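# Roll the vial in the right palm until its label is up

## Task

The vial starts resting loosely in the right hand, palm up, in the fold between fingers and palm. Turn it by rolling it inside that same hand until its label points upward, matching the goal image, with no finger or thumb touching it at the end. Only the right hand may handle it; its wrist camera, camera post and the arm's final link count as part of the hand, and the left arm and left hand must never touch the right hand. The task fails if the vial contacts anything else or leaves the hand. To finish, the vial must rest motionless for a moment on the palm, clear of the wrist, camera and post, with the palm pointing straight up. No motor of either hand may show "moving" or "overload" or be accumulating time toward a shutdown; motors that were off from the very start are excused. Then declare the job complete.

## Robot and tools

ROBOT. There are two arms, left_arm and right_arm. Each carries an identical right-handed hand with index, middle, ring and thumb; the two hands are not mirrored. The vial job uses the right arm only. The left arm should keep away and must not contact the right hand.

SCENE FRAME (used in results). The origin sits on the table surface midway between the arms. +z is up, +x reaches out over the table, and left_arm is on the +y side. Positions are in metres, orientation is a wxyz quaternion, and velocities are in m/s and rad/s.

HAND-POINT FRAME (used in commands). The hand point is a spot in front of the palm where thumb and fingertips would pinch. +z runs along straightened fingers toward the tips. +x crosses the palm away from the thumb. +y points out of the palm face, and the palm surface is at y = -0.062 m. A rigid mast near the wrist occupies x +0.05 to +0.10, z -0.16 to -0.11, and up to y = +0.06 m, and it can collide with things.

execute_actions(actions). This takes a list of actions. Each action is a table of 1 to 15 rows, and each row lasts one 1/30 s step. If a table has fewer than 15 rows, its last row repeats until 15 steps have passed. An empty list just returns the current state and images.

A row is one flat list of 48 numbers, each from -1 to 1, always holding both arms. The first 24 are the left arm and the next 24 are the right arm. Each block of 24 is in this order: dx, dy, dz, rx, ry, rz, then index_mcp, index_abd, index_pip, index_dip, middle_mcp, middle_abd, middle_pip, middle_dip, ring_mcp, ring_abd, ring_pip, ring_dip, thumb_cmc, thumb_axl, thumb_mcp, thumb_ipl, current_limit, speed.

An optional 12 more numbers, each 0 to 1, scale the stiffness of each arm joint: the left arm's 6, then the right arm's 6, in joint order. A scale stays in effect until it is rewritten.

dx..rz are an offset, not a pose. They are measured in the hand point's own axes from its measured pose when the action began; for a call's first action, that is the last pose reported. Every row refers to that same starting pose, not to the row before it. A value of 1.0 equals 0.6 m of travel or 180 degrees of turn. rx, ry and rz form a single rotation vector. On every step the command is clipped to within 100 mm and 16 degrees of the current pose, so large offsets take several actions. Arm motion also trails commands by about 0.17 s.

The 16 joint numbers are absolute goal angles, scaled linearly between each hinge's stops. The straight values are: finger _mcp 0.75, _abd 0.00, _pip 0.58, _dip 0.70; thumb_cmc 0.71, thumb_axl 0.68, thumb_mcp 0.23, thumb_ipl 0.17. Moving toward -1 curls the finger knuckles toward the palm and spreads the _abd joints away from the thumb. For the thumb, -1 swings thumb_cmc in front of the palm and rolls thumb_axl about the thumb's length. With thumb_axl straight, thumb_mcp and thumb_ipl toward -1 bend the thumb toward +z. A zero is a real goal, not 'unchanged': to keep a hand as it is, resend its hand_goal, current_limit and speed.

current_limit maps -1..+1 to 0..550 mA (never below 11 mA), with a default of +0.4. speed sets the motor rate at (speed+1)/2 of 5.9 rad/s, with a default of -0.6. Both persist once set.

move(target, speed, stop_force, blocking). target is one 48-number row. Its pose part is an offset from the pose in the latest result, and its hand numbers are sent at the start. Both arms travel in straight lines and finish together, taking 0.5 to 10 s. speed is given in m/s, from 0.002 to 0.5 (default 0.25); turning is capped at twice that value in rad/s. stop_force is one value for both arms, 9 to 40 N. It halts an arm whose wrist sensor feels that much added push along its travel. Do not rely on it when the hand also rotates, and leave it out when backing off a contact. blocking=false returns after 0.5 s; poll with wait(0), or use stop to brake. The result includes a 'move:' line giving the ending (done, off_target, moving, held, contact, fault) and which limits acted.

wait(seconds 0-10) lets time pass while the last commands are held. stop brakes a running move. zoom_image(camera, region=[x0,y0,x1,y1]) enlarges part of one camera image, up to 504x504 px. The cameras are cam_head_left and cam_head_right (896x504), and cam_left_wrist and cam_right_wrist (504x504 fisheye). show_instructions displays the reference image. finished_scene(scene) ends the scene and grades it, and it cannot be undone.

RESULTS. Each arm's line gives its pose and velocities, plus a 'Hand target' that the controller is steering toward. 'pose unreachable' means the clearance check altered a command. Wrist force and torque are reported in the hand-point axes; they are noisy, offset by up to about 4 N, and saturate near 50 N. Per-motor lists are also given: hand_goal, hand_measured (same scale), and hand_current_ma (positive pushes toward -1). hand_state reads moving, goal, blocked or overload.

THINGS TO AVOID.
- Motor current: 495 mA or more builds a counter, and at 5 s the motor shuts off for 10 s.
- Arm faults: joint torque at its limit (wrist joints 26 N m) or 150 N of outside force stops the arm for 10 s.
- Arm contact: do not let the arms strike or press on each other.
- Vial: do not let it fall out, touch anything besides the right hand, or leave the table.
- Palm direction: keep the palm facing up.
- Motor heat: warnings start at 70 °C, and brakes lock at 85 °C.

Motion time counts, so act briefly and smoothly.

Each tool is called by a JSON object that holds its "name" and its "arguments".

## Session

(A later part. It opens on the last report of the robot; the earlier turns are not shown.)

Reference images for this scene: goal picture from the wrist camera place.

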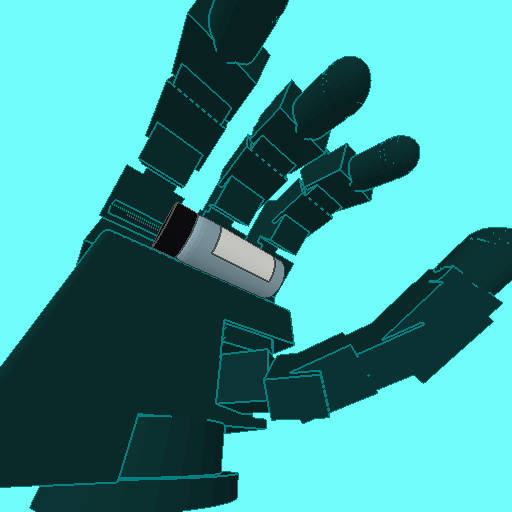

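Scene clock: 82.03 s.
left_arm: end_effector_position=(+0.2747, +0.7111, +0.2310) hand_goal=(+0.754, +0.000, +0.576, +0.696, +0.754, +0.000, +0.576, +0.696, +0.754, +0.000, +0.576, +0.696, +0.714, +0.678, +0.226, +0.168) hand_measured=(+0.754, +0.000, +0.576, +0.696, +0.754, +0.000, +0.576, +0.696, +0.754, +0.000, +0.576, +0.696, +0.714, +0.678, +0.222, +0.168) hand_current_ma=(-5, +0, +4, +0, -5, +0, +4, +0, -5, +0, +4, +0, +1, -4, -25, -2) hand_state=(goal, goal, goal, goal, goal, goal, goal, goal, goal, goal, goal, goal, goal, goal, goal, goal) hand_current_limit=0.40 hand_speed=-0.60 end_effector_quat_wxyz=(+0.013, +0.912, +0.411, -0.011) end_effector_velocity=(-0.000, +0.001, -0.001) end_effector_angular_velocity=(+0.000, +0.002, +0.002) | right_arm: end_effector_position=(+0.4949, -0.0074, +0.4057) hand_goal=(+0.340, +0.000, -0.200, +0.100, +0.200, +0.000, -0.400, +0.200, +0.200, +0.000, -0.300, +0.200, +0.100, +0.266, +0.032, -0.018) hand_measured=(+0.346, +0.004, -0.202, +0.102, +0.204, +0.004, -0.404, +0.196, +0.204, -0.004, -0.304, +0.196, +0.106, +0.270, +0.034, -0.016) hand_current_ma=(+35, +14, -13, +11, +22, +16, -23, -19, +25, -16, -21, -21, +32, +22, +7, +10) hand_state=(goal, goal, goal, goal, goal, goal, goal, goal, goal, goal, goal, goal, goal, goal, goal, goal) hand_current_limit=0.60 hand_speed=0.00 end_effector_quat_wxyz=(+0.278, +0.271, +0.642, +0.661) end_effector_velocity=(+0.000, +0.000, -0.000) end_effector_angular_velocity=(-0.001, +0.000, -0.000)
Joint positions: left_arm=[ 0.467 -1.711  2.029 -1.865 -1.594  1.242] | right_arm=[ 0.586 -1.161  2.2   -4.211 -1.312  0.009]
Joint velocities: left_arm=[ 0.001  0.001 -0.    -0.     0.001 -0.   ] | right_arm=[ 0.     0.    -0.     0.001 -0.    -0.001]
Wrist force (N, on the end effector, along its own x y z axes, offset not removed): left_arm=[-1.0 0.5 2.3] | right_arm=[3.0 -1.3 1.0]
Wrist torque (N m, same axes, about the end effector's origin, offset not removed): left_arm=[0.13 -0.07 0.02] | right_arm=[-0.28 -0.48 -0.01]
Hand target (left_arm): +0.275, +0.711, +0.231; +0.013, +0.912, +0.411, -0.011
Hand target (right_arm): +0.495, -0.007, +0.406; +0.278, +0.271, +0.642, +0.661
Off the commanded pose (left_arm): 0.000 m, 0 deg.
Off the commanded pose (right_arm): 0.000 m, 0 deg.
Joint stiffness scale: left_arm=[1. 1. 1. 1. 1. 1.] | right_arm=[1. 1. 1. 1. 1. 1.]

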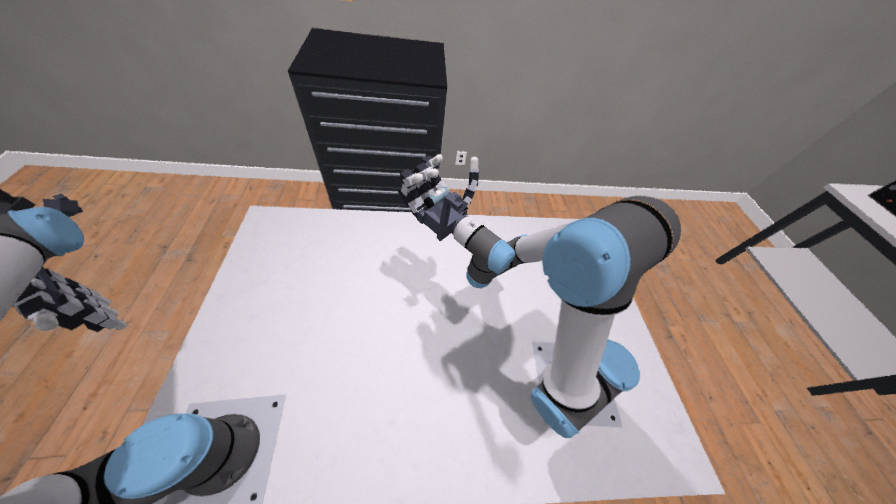

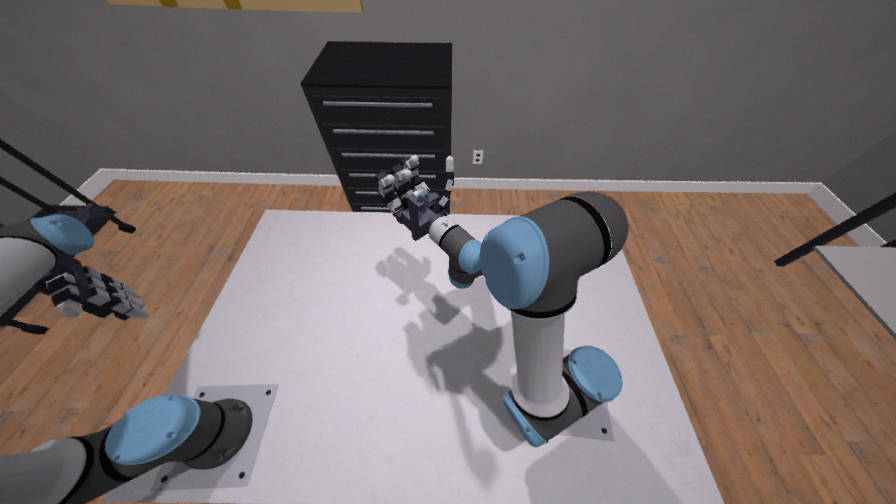

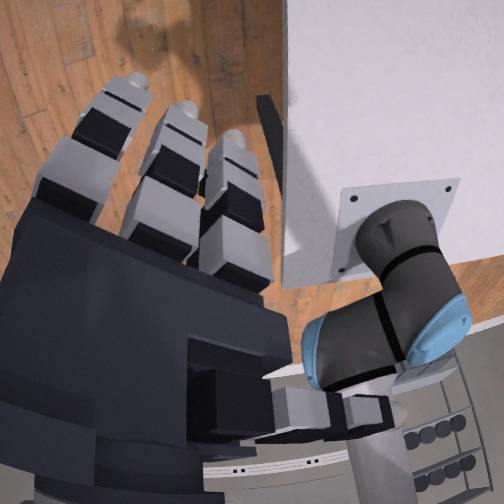

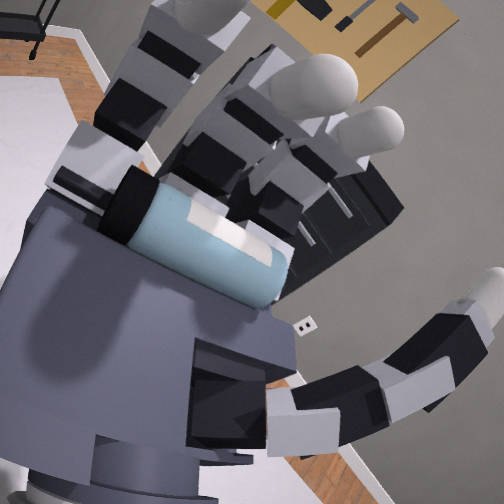

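{"name": "execute_actions", "arguments": {"actions": [[[0,0,0,0,0,0,0.754,0,0.576,0.696,0.754,0,0.576,0.696,0.754,0,0.576,0.696,0.714,0.678,0.226,0.168,0.4,-0.6,0,0,0,0,0,0,0.22,0.45,-0.9,-0.2,0.22,0.25,-0.9,-0.2,0.2,0,-0.3,0.2,0.3,0.266,0.032,-0.018,0.75,0.2]],[[0,0,0,0,0,0,0.754,0,0.576,0.696,0.754,0,0.576,0.696,0.754,0,0.576,0.696,0.714,0.678,0.226,0.168,0.4,-0.6,0,0,0,0,0,0,-0.2,0.45,-0.9,-0.22,-0.2,0.25,-0.9,-0.22,0.2,0,-0.3,0.2,0.3,0.266,0.032,-0.018,0.75,-0.2]]]}}

{"name": "execute_actions", "arguments": {"actions": [[[0,0,0,0,0,0,0.754,0,0.576,0.696,0.754,0,0.576,0.696,0.754,0,0.576,0.696,0.714,0.678,0.226,0.168,0.4,-0.6,0,0,0,0,0,0,-0.2,0.45,-0.5,0.2,-0.2,0.25,-0.5,0.2,0.2,0,-0.3,0.2,0.3,0.266,0.032,-0.018,0.6,0]],[[0,0,0,0,0,0,0.754,0,0.576,0.696,0.754,0,0.576,0.696,0.754,0,0.576,0.696,0.714,0.678,0.226,0.168,0.4,-0.6,0,0,0,0,0,0,0.22,0.45,-0.5,0.2,0.22,0.25,-0.5,0.2,0.2,0,-0.3,0.2,0.3,0.266,0.032,-0.018,0.6,0]]]}}

Scene clock: 88.70 s.
left_arm: end_effector_position=(+0.2747, +0.7111, +0.2310) hand_goal=(+0.754, +0.000, +0.576, +0.696, +0.754, +0.000, +0.576, +0.696, +0.754, +0.000, +0.576, +0.696, +0.714, +0.678, +0.226, +0.168) hand_measured=(+0.754, +0.000, +0.576, +0.696, +0.754, +0.000, +0.576, +0.696, +0.754, +0.000, +0.576, +0.696, +0.714, +0.678, +0.222, +0.168) hand_current_ma=(-5, +0, +4, +0, -5, +0, +4, +0, -5, +0, +4, +0, +1, -4, -25, -2) hand_state=(goal, goal, goal, goal, goal, goal, goal, goal, goal, goal, goal, goal, goal, goal, goal, goal) hand_current_limit=0.40 hand_speed=-0.60 end_effector_quat_wxyz=(+0.013, +0.912, +0.411, -0.011) end_effector_velocity=(-0.001, +0.000, -0.001) end_effector_angular_velocity=(-0.000, +0.002, +0.000) | right_arm: end_effector_position=(+0.4949, -0.0074, +0.4057) hand_goal=(-0.200, +0.450, -0.900, -0.220, -0.200, +0.250, -0.900, -0.220, +0.200, +0.000, -0.300, +0.200, +0.300, +0.266, +0.032, -0.018) hand_measured=(-0.054, +0.456, -0.862, -0.204, -0.048, +0.252, -0.858, -0.198, +0.204, -0.004, -0.304, +0.196, +0.308, +0.270, +0.032, -0.016) hand_current_ma=(+312, +28, +200, +78, +343, +13, +239, +130, +26, -15, -21, -21, +43, +20, +6, +9) hand_state=(moving, goal, moving, goal, moving, goal, blocked, blocked, goal, goal, goal, goal, goal, goal, goal, goal) hand_current_limit=0.75 hand_speed=-0.20 end_effector_quat_wxyz=(+0.278, +0.271, +0.642, +0.661) end_effector_velocity=(+0.000, -0.000, +0.000) end_effector_angular_velocity=(+0.001, +0.001, -0.000)
Joint positions: left_arm=[ 0.467 -1.711  2.029 -1.865 -1.594  1.242] | right_arm=[ 0.586 -1.161  2.2   -4.211 -1.312  0.009]
Joint velocities: left_arm=[0.001 0.001 0.001 0.    0.001 0.001] | right_arm=[-0.     0.    -0.    -0.    -0.     0.001]
Wrist force (N, on the end effector, along its own x y z axes, offset not removed): left_arm=[-3.4 0.7 1.5] | right_arm=[3.4 -1.4 1.3]
Wrist torque (N m, same axes, about the end effector's origin, offset not removed): left_arm=[0.08 0.41 -0.34] | right_arm=[-0.40 -0.60 0.09]
Hand target (left_arm): +0.275, +0.711, +0.231; +0.013, +0.912, +0.411, -0.011
Hand target (right_arm): +0.495, -0.007, +0.406; +0.278, +0.271, +0.642, +0.661
Off the commanded pose (left_arm): 0.000 m, 0 deg.
Off the commanded pose (right_arm): 0.000 m, 0 deg.
Joint stiffness scale: left_arm=[1. 1. 1. 1. 1. 1.] | right_arm=[1. 1. 1. 1. 1. 1.]

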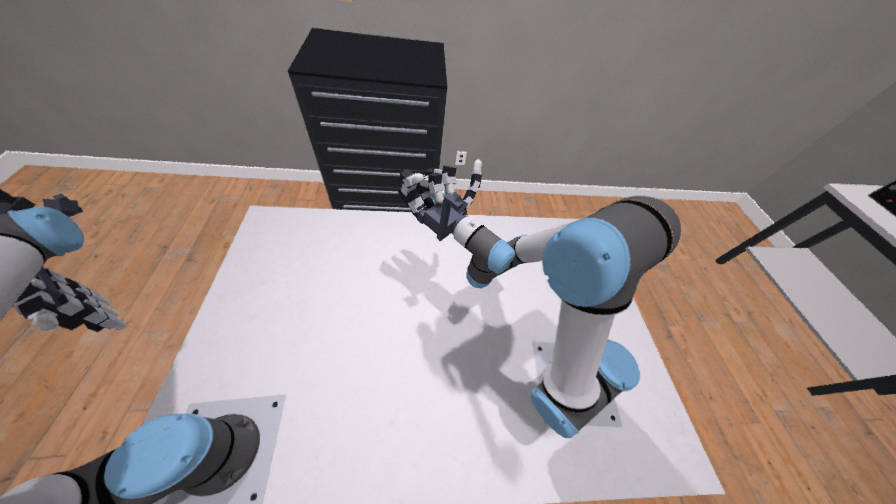

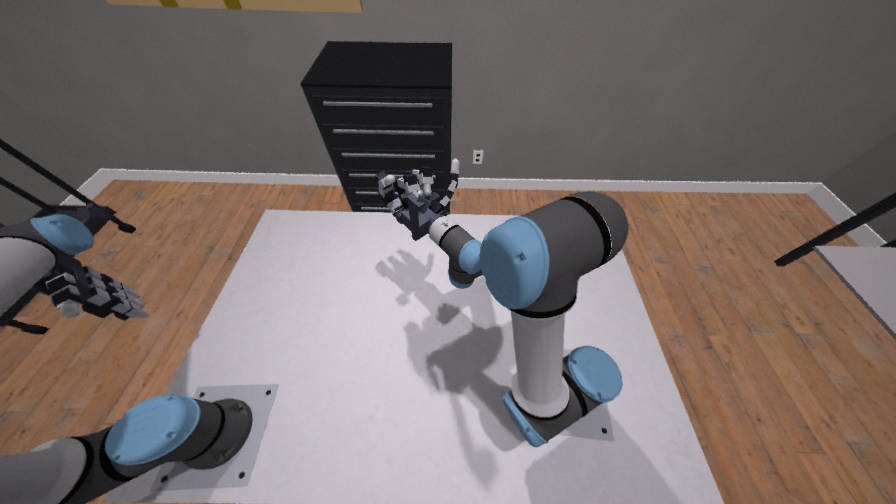

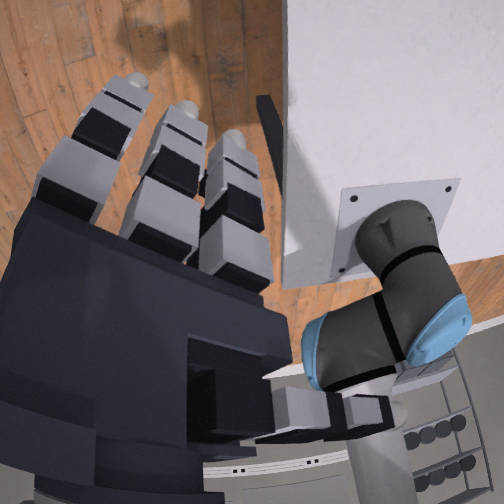

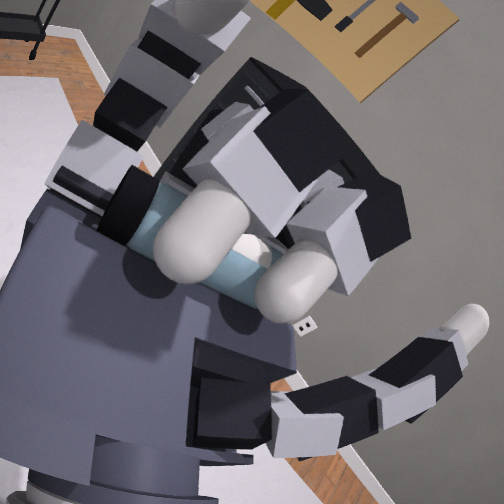

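Scene clock: 89.70 s.
left_arm: end_effector_position=(+0.2747, +0.7111, +0.2310) hand_goal=(+0.754, +0.000, +0.576, +0.696, +0.754, +0.000, +0.576, +0.696, +0.754, +0.000, +0.576, +0.696, +0.714, +0.678, +0.226, +0.168) hand_measured=(+0.754, +0.000, +0.576, +0.696, +0.754, +0.000, +0.576, +0.696, +0.754, +0.000, +0.576, +0.696, +0.714, +0.678, +0.222, +0.168) hand_current_ma=(-5, +0, +4, +0, -5, +0, +4, +0, -5, +0, +4, +0, +1, -4, -25, -2) hand_state=(goal, goal, goal, goal, goal, goal, goal, goal, goal, goal, goal, goal, goal, goal, goal, goal) hand_current_limit=0.40 hand_speed=-0.60 end_effector_quat_wxyz=(+0.013, +0.912, +0.411, -0.011) end_effector_velocity=(-0.001, +0.000, -0.000) end_effector_angular_velocity=(-0.000, +0.001, +0.000) | right_arm: end_effector_position=(+0.4949, -0.0074, +0.4057) hand_goal=(+0.220, +0.450, -0.500, +0.200, +0.220, +0.250, -0.500, +0.200, +0.200, +0.000, -0.300, +0.200, +0.300, +0.266, +0.032, -0.018) hand_measured=(+0.224, +0.454, -0.506, +0.196, +0.224, +0.252, -0.504, +0.196, +0.204, -0.004, -0.304, +0.196, +0.308, +0.270, +0.032, -0.016) hand_current_ma=(+20, +22, -26, -19, +21, +13, -25, -19, +26, -15, -21, -21, +43, +20, +6, +9) hand_state=(goal, goal, goal, goal, goal, goal, goal, goal, goal, goal, goal, goal, goal, goal, goal, goal) hand_current_limit=0.60 hand_speed=0.00 end_effector_quat_wxyz=(+0.278, +0.271, +0.642, +0.661) end_effector_velocity=(-0.000, -0.000, +0.000) end_effector_angular_velocity=(+0.001, -0.000, +0.000)
Joint positions: left_arm=[ 0.467 -1.711  2.029 -1.865 -1.594  1.242] | right_arm=[ 0.586 -1.161  2.2   -4.211 -1.312  0.009]
Joint velocities: left_arm=[ 0.001 -0.001  0.     0.001  0.     0.   ] | right_arm=[ 0.    -0.     0.    -0.001  0.     0.001]
Wrist force (N, on the end effector, along its own x y z axes, offset not removed): left_arm=[-0.3 2.9 1.5] | right_arm=[3.3 -2.2 0.5]
Wrist torque (N m, same axes, about the end effector's origin, offset not removed): left_arm=[0.21 -0.06 -0.07] | right_arm=[-0.36 -0.51 0.07]
Hand target (left_arm): +0.275, +0.711, +0.231; +0.013, +0.912, +0.411, -0.011
Hand target (right_arm): +0.495, -0.007, +0.406; +0.278, +0.271, +0.642, +0.661
Off the commanded pose (left_arm): 0.000 m, 0 deg.
Off the commanded pose (right_arm): 0.000 m, 0 deg.
Joint stiffness scale: left_arm=[1. 1. 1. 1. 1. 1.] | right_arm=[1. 1. 1. 1. 1. 1.]

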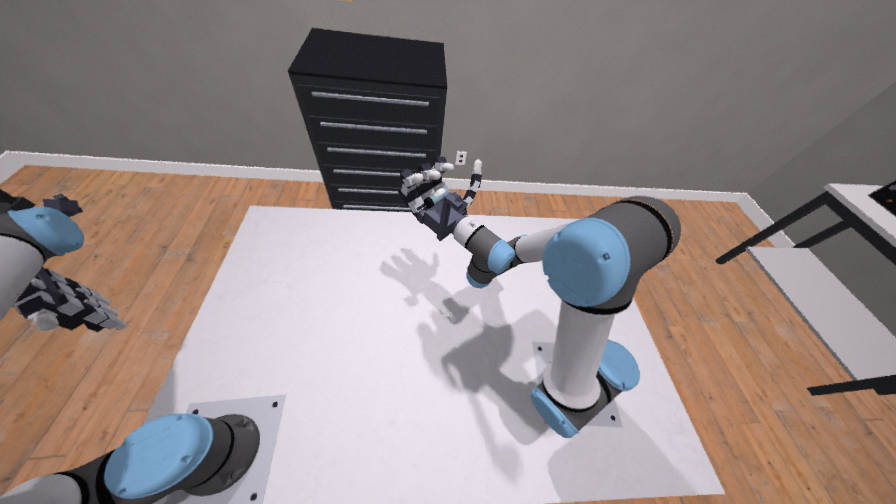

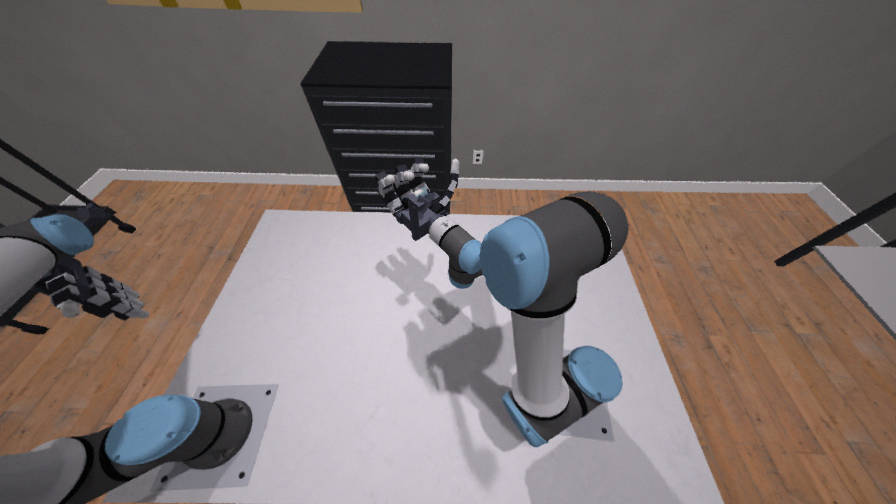

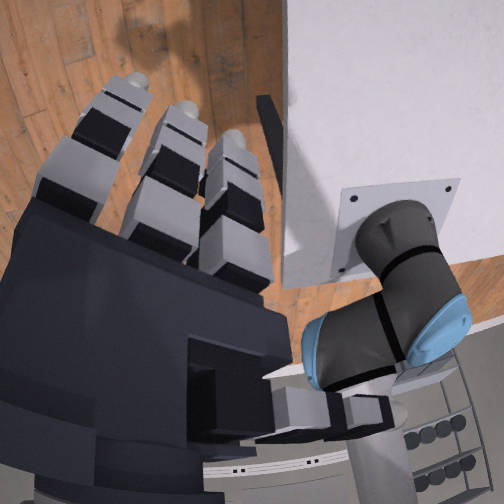

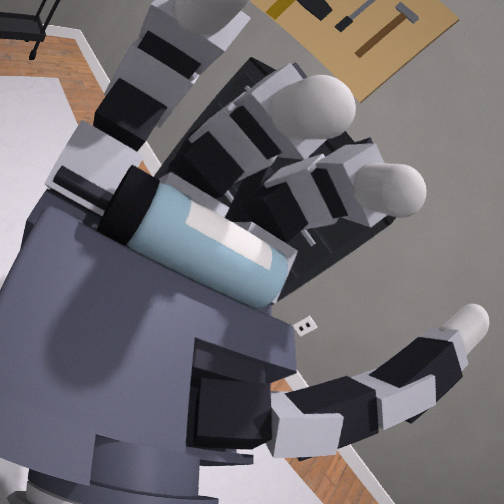

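Progress. Repeat.

{"name": "execute_actions", "arguments": {"actions": [[[0,0,0,0,0,0,0.754,0,0.576,0.696,0.754,0,0.576,0.696,0.754,0,0.576,0.696,0.714,0.678,0.226,0.168,0.4,-0.6,0,0,0,0,0,0,0.22,0.45,-0.9,-0.2,0.22,0.25,-0.9,-0.2,0.2,0,-0.3,0.2,0.3,0.266,0.032,-0.018,0.75,0.2]],[[0,0,0,0,0,0,0.754,0,0.576,0.696,0.754,0,0.576,0.696,0.754,0,0.576,0.696,0.714,0.678,0.226,0.168,0.4,-0.6,0,0,0,0,0,0,-0.2,0.45,-0.9,-0.22,-0.2,0.25,-0.9,-0.22,0.2,0,-0.3,0.2,0.3,0.266,0.032,-0.018,0.75,-0.2]],[[0,0,0,0,0,0,0.754,0,0.576,0.696,0.754,0,0.576,0.696,0.754,0,0.576,0.696,0.714,0.678,0.226,0.168,0.4,-0.6,0,0,0,0,0,0,-0.2,0.45,-0.5,0.2,-0.2,0.25,-0.5,0.2,0.2,0,-0.3,0.2,0.3,0.266,0.032,-0.018,0.6,0]],[[0,0,0,0,0,0,0.754,0,0.576,0.696,0.754,0,0.576,0.696,0.754,0,0.576,0.696,0.714,0.678,0.226,0.168,0.4,-0.6,0,0,0,0,0,0,0.25,0.2,-0.4,0.2,0.25,0.1,-0.4,0.2,0.2,0,-0.3,0.2,0.3,0.266,0.032,-0.018,0.6,0]]]}}

{"name": "zoom_image", "arguments": {"camera": "cam_right_wrist", "region": [90,130,310,350]}}

Scene clock: 97.00 s.
left_arm: end_effector_position=(+0.2747, +0.7111, +0.2310) hand_goal=(+0.754, +0.000, +0.576, +0.696, +0.754, +0.000, +0.576, +0.696, +0.754, +0.000, +0.576, +0.696, +0.714, +0.678, +0.226, +0.168) hand_measured=(+0.754, +0.000, +0.576, +0.696, +0.754, +0.000, +0.576, +0.696, +0.754, +0.000, +0.576, +0.696, +0.714, +0.678, +0.222, +0.168) hand_current_ma=(-5, +0, +4, +0, -5, +0, +4, +0, -5, +0, +4, +0, +1, -4, -25, -2) hand_state=(goal, goal, goal, goal, goal, goal, goal, goal, goal, goal, goal, goal, goal, goal, goal, goal) hand_current_limit=0.40 hand_speed=-0.60 end_effector_quat_wxyz=(+0.013, +0.912, +0.411, -0.011) end_effector_velocity=(+0.000, -0.000, -0.000) end_effector_angular_velocity=(-0.000, +0.000, -0.000) | right_arm: end_effector_position=(+0.4949, -0.0074, +0.4057) hand_goal=(+0.250, +0.200, -0.400, +0.200, +0.250, +0.100, -0.400, +0.200, +0.200, +0.000, -0.300, +0.200, +0.300, +0.266, +0.032, -0.018) hand_measured=(+0.254, +0.204, -0.404, +0.196, +0.254, +0.104, -0.404, +0.196, +0.204, -0.004, -0.304, +0.196, +0.308, +0.270, +0.032, -0.016) hand_current_ma=(+25, +19, -23, -19, +25, +19, -21, -19, +26, -15, -21, -21, +43, +20, +6, +9) hand_state=(goal, goal, goal, goal, goal, goal, goal, goal, goal, goal, goal, goal, goal, goal, goal, goal) hand_current_limit=0.60 hand_speed=0.00 end_effector_quat_wxyz=(+0.278, +0.271, +0.642, +0.661) end_effector_velocity=(+0.000, +0.000, -0.000) end_effector_angular_velocity=(-0.001, +0.000, +0.001)
Joint positions: left_arm=[ 0.467 -1.711  2.029 -1.865 -1.594  1.242] | right_arm=[ 0.586 -1.161  2.2   -4.211 -1.312  0.009]
Joint velocities: left_arm=[-0.     0.001  0.    -0.001 -0.    -0.   ] | right_arm=[-0.     0.    -0.     0.001  0.001 -0.001]
Wrist force (N, on the end effector, along its own x y z axes, offset not removed): left_arm=[0.3 1.8 2.9] | right_arm=[4.0 -2.4 2.3]
Wrist torque (N m, same axes, about the end effector's origin, offset not removed): left_arm=[0.06 0.03 0.23] | right_arm=[-0.54 -0.66 0.20]
Hand target (left_arm): +0.275, +0.711, +0.231; +0.013, +0.912, +0.411, -0.011
Hand target (right_arm): +0.495, -0.007, +0.406; +0.278, +0.271, +0.642, +0.661
Off the commanded pose (left_arm): 0.000 m, 0 deg.
Off the commanded pose (right_arm): 0.000 m, 0 deg.
Joint stiffness scale: left_arm=[1. 1. 1. 1. 1. 1.] | right_arm=[1. 1. 1. 1. 1. 1.]

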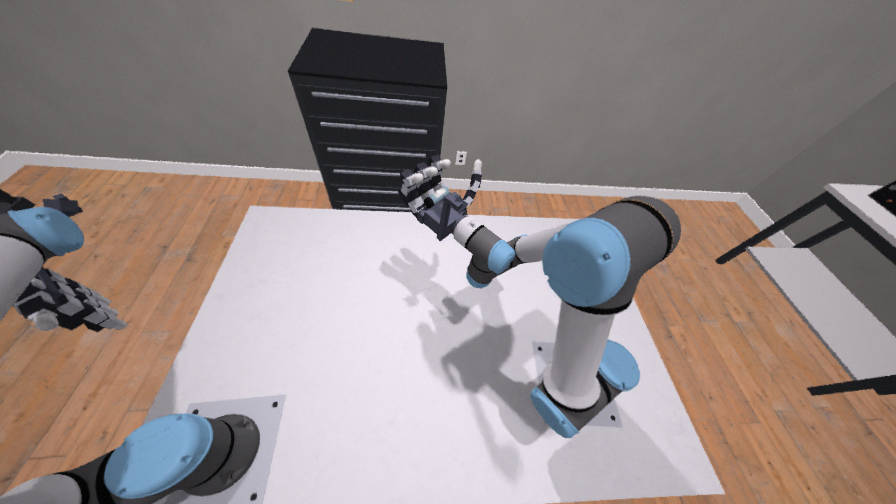

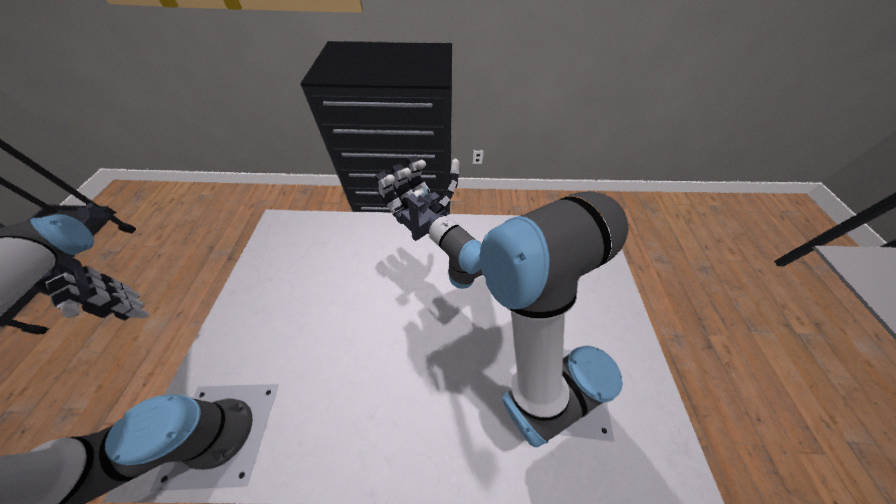

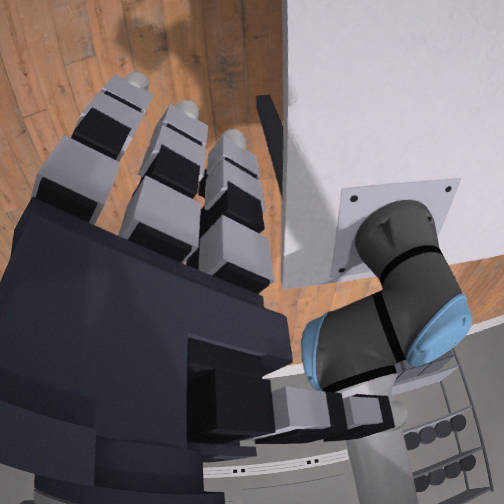

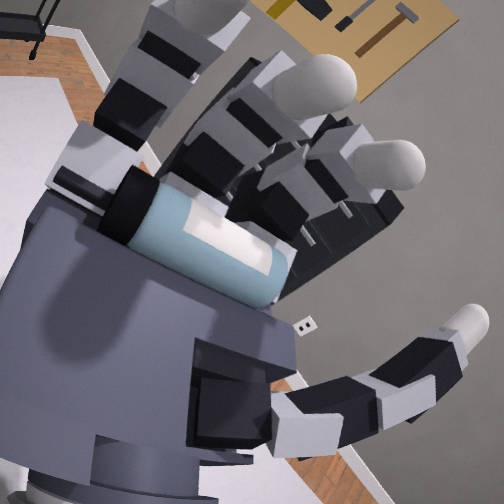

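Region (90, 130, 310, 350) of cam_right_wrist's 504x504 image, scaled by 2.291, with more detail than that image has.

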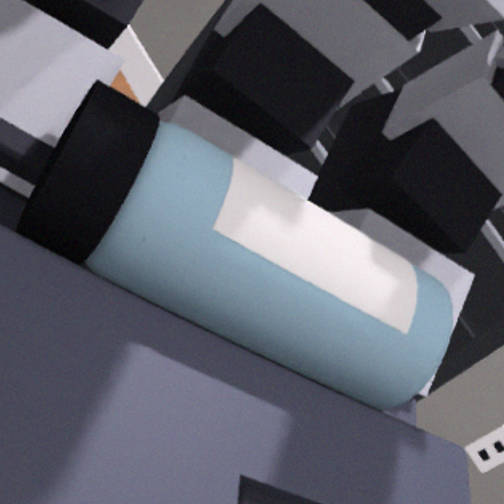

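One more small stroke.

{"name": "execute_actions", "arguments": {"actions": [[[0,0,0,0,0,0,0.754,0,0.576,0.696,0.754,0,0.576,0.696,0.754,0,0.576,0.696,0.714,0.678,0.226,0.168,0.4,-0.6,0,0,0,0,0,0,0.22,0.45,-0.9,-0.2,0.22,0.25,-0.9,-0.2,0.2,0,-0.3,0.2,0.3,0.266,0.032,-0.018,0.75,0.2]],[[0,0,0,0,0,0,0.754,0,0.576,0.696,0.754,0,0.576,0.696,0.754,0,0.576,0.696,0.714,0.678,0.226,0.168,0.4,-0.6,0,0,0,0,0,0,-0.2,0.45,-0.9,-0.22,-0.2,0.25,-0.9,-0.22,0.2,0,-0.3,0.2,0.3,0.266,0.032,-0.018,0.75,-0.2]],[[0,0,0,0,0,0,0.754,0,0.576,0.696,0.754,0,0.576,0.696,0.754,0,0.576,0.696,0.714,0.678,0.226,0.168,0.4,-0.6,0,0,0,0,0,0,-0.2,0.45,-0.5,0.2,-0.2,0.25,-0.5,0.2,0.2,0,-0.3,0.2,0.3,0.266,0.032,-0.018,0.6,0]],[[0,0,0,0,0,0,0.754,0,0.576,0.696,0.754,0,0.576,0.696,0.754,0,0.576,0.696,0.714,0.678,0.226,0.168,0.4,-0.6,0,0,0,0,0,0,0.25,0.1,-0.4,0.2,0.25,0,-0.4,0.2,0.2,0,-0.3,0.2,0.3,0.266,0.032,-0.018,0.6,0]]]}}

Scene clock: 104.43 s.
left_arm: end_effector_position=(+0.2747, +0.7111, +0.2310) hand_goal=(+0.754, +0.000, +0.576, +0.696, +0.754, +0.000, +0.576, +0.696, +0.754, +0.000, +0.576, +0.696, +0.714, +0.678, +0.226, +0.168) hand_measured=(+0.754, +0.000, +0.576, +0.696, +0.754, +0.000, +0.576, +0.696, +0.754, +0.000, +0.576, +0.696, +0.714, +0.678, +0.222, +0.168) hand_current_ma=(-5, +0, +4, +0, -5, +0, +4, +0, -5, +0, +4, +0, +1, -4, -25, -2) hand_state=(goal, goal, goal, goal, goal, goal, goal, goal, goal, goal, goal, goal, goal, goal, goal, goal) hand_current_limit=0.40 hand_speed=-0.60 end_effector_quat_wxyz=(+0.013, +0.912, +0.411, -0.011) end_effector_velocity=(-0.000, +0.000, +0.000) end_effector_angular_velocity=(+0.001, -0.001, -0.000) | right_arm: end_effector_position=(+0.4949, -0.0074, +0.4057) hand_goal=(+0.250, +0.100, -0.400, +0.200, +0.250, +0.000, -0.400, +0.200, +0.200, +0.000, -0.300, +0.200, +0.300, +0.266, +0.032, -0.018) hand_measured=(+0.254, +0.104, -0.404, +0.196, +0.254, +0.004, -0.404, +0.196, +0.204, -0.004, -0.304, +0.196, +0.308, +0.270, +0.032, -0.016) hand_current_ma=(+25, +17, -23, -19, +25, +16, -21, -19, +26, -15, -21, -21, +43, +20, +6, +9) hand_state=(goal, goal, goal, goal, goal, goal, goal, goal, goal, goal, goal, goal, goal, goal, goal, goal) hand_current_limit=0.60 hand_speed=0.00 end_effector_quat_wxyz=(+0.278, +0.271, +0.642, +0.661) end_effector_velocity=(-0.000, +0.000, -0.000) end_effector_angular_velocity=(-0.002, -0.001, -0.000)
Joint positions: left_arm=[ 0.467 -1.711  2.029 -1.865 -1.594  1.242] | right_arm=[ 0.586 -1.161  2.2   -4.211 -1.312  0.009]
Joint velocities: left_arm=[ 0.    -0.001 -0.    -0.     0.     0.001] | right_arm=[ 0.    -0.     0.     0.    -0.    -0.002]
Wrist force (N, on the end effector, along its own x y z axes, offset not removed): left_arm=[-0.1 4.2 0.2] | right_arm=[0.4 -1.8 1.6]
Wrist torque (N m, same axes, about the end effector's origin, offset not removed): left_arm=[0.80 -0.20 0.16] | right_arm=[-0.44 -0.13 -0.24]
Hand target (left_arm): +0.275, +0.711, +0.231; +0.013, +0.912, +0.411, -0.011
Hand target (right_arm): +0.495, -0.007, +0.406; +0.278, +0.271, +0.642, +0.661
Off the commanded pose (left_arm): 0.000 m, 0 deg.
Off the commanded pose (right_arm): 0.000 m, 0 deg.
Joint stiffness scale: left_arm=[1. 1. 1. 1. 1. 1.] | right_arm=[1. 1. 1. 1. 1. 1.]

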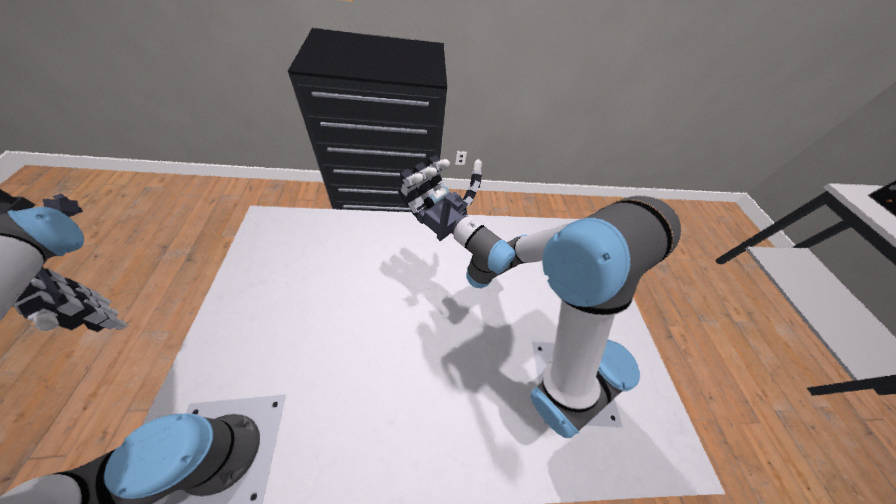

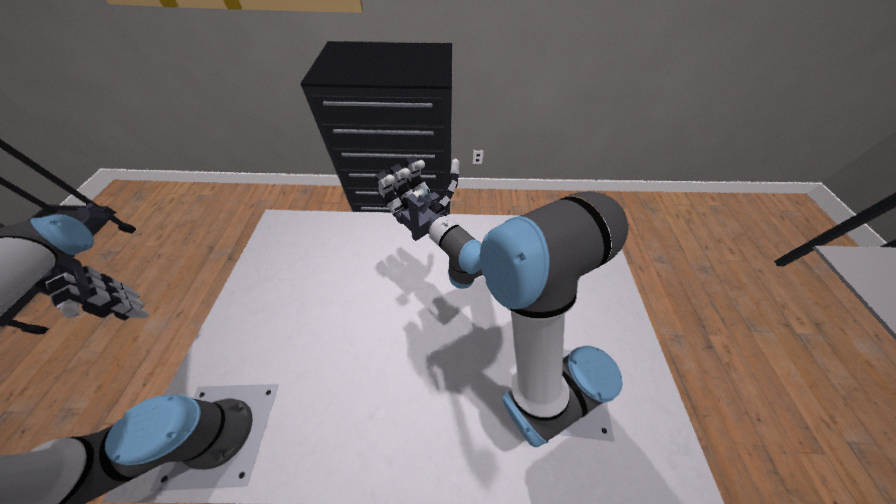

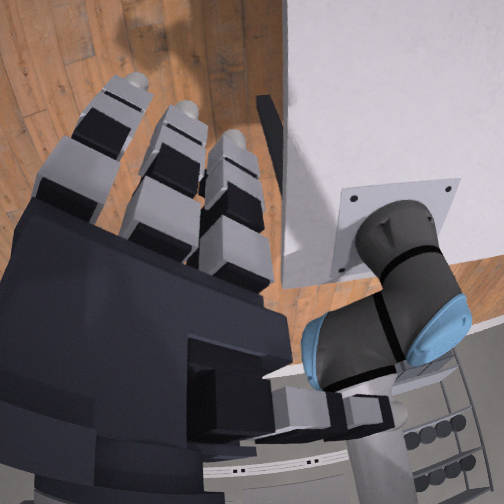

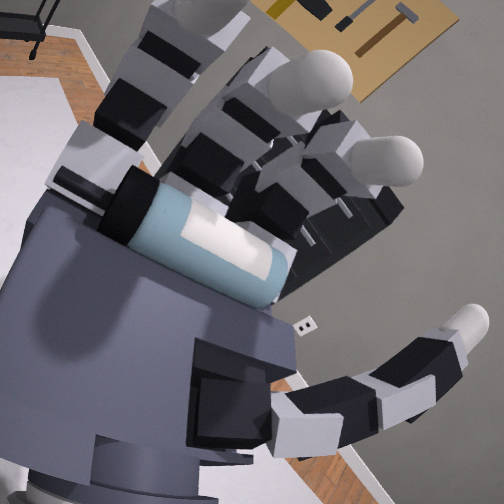

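{"name": "finished_scene", "arguments": {"scene": 2}}

The scene is finished: the task was done.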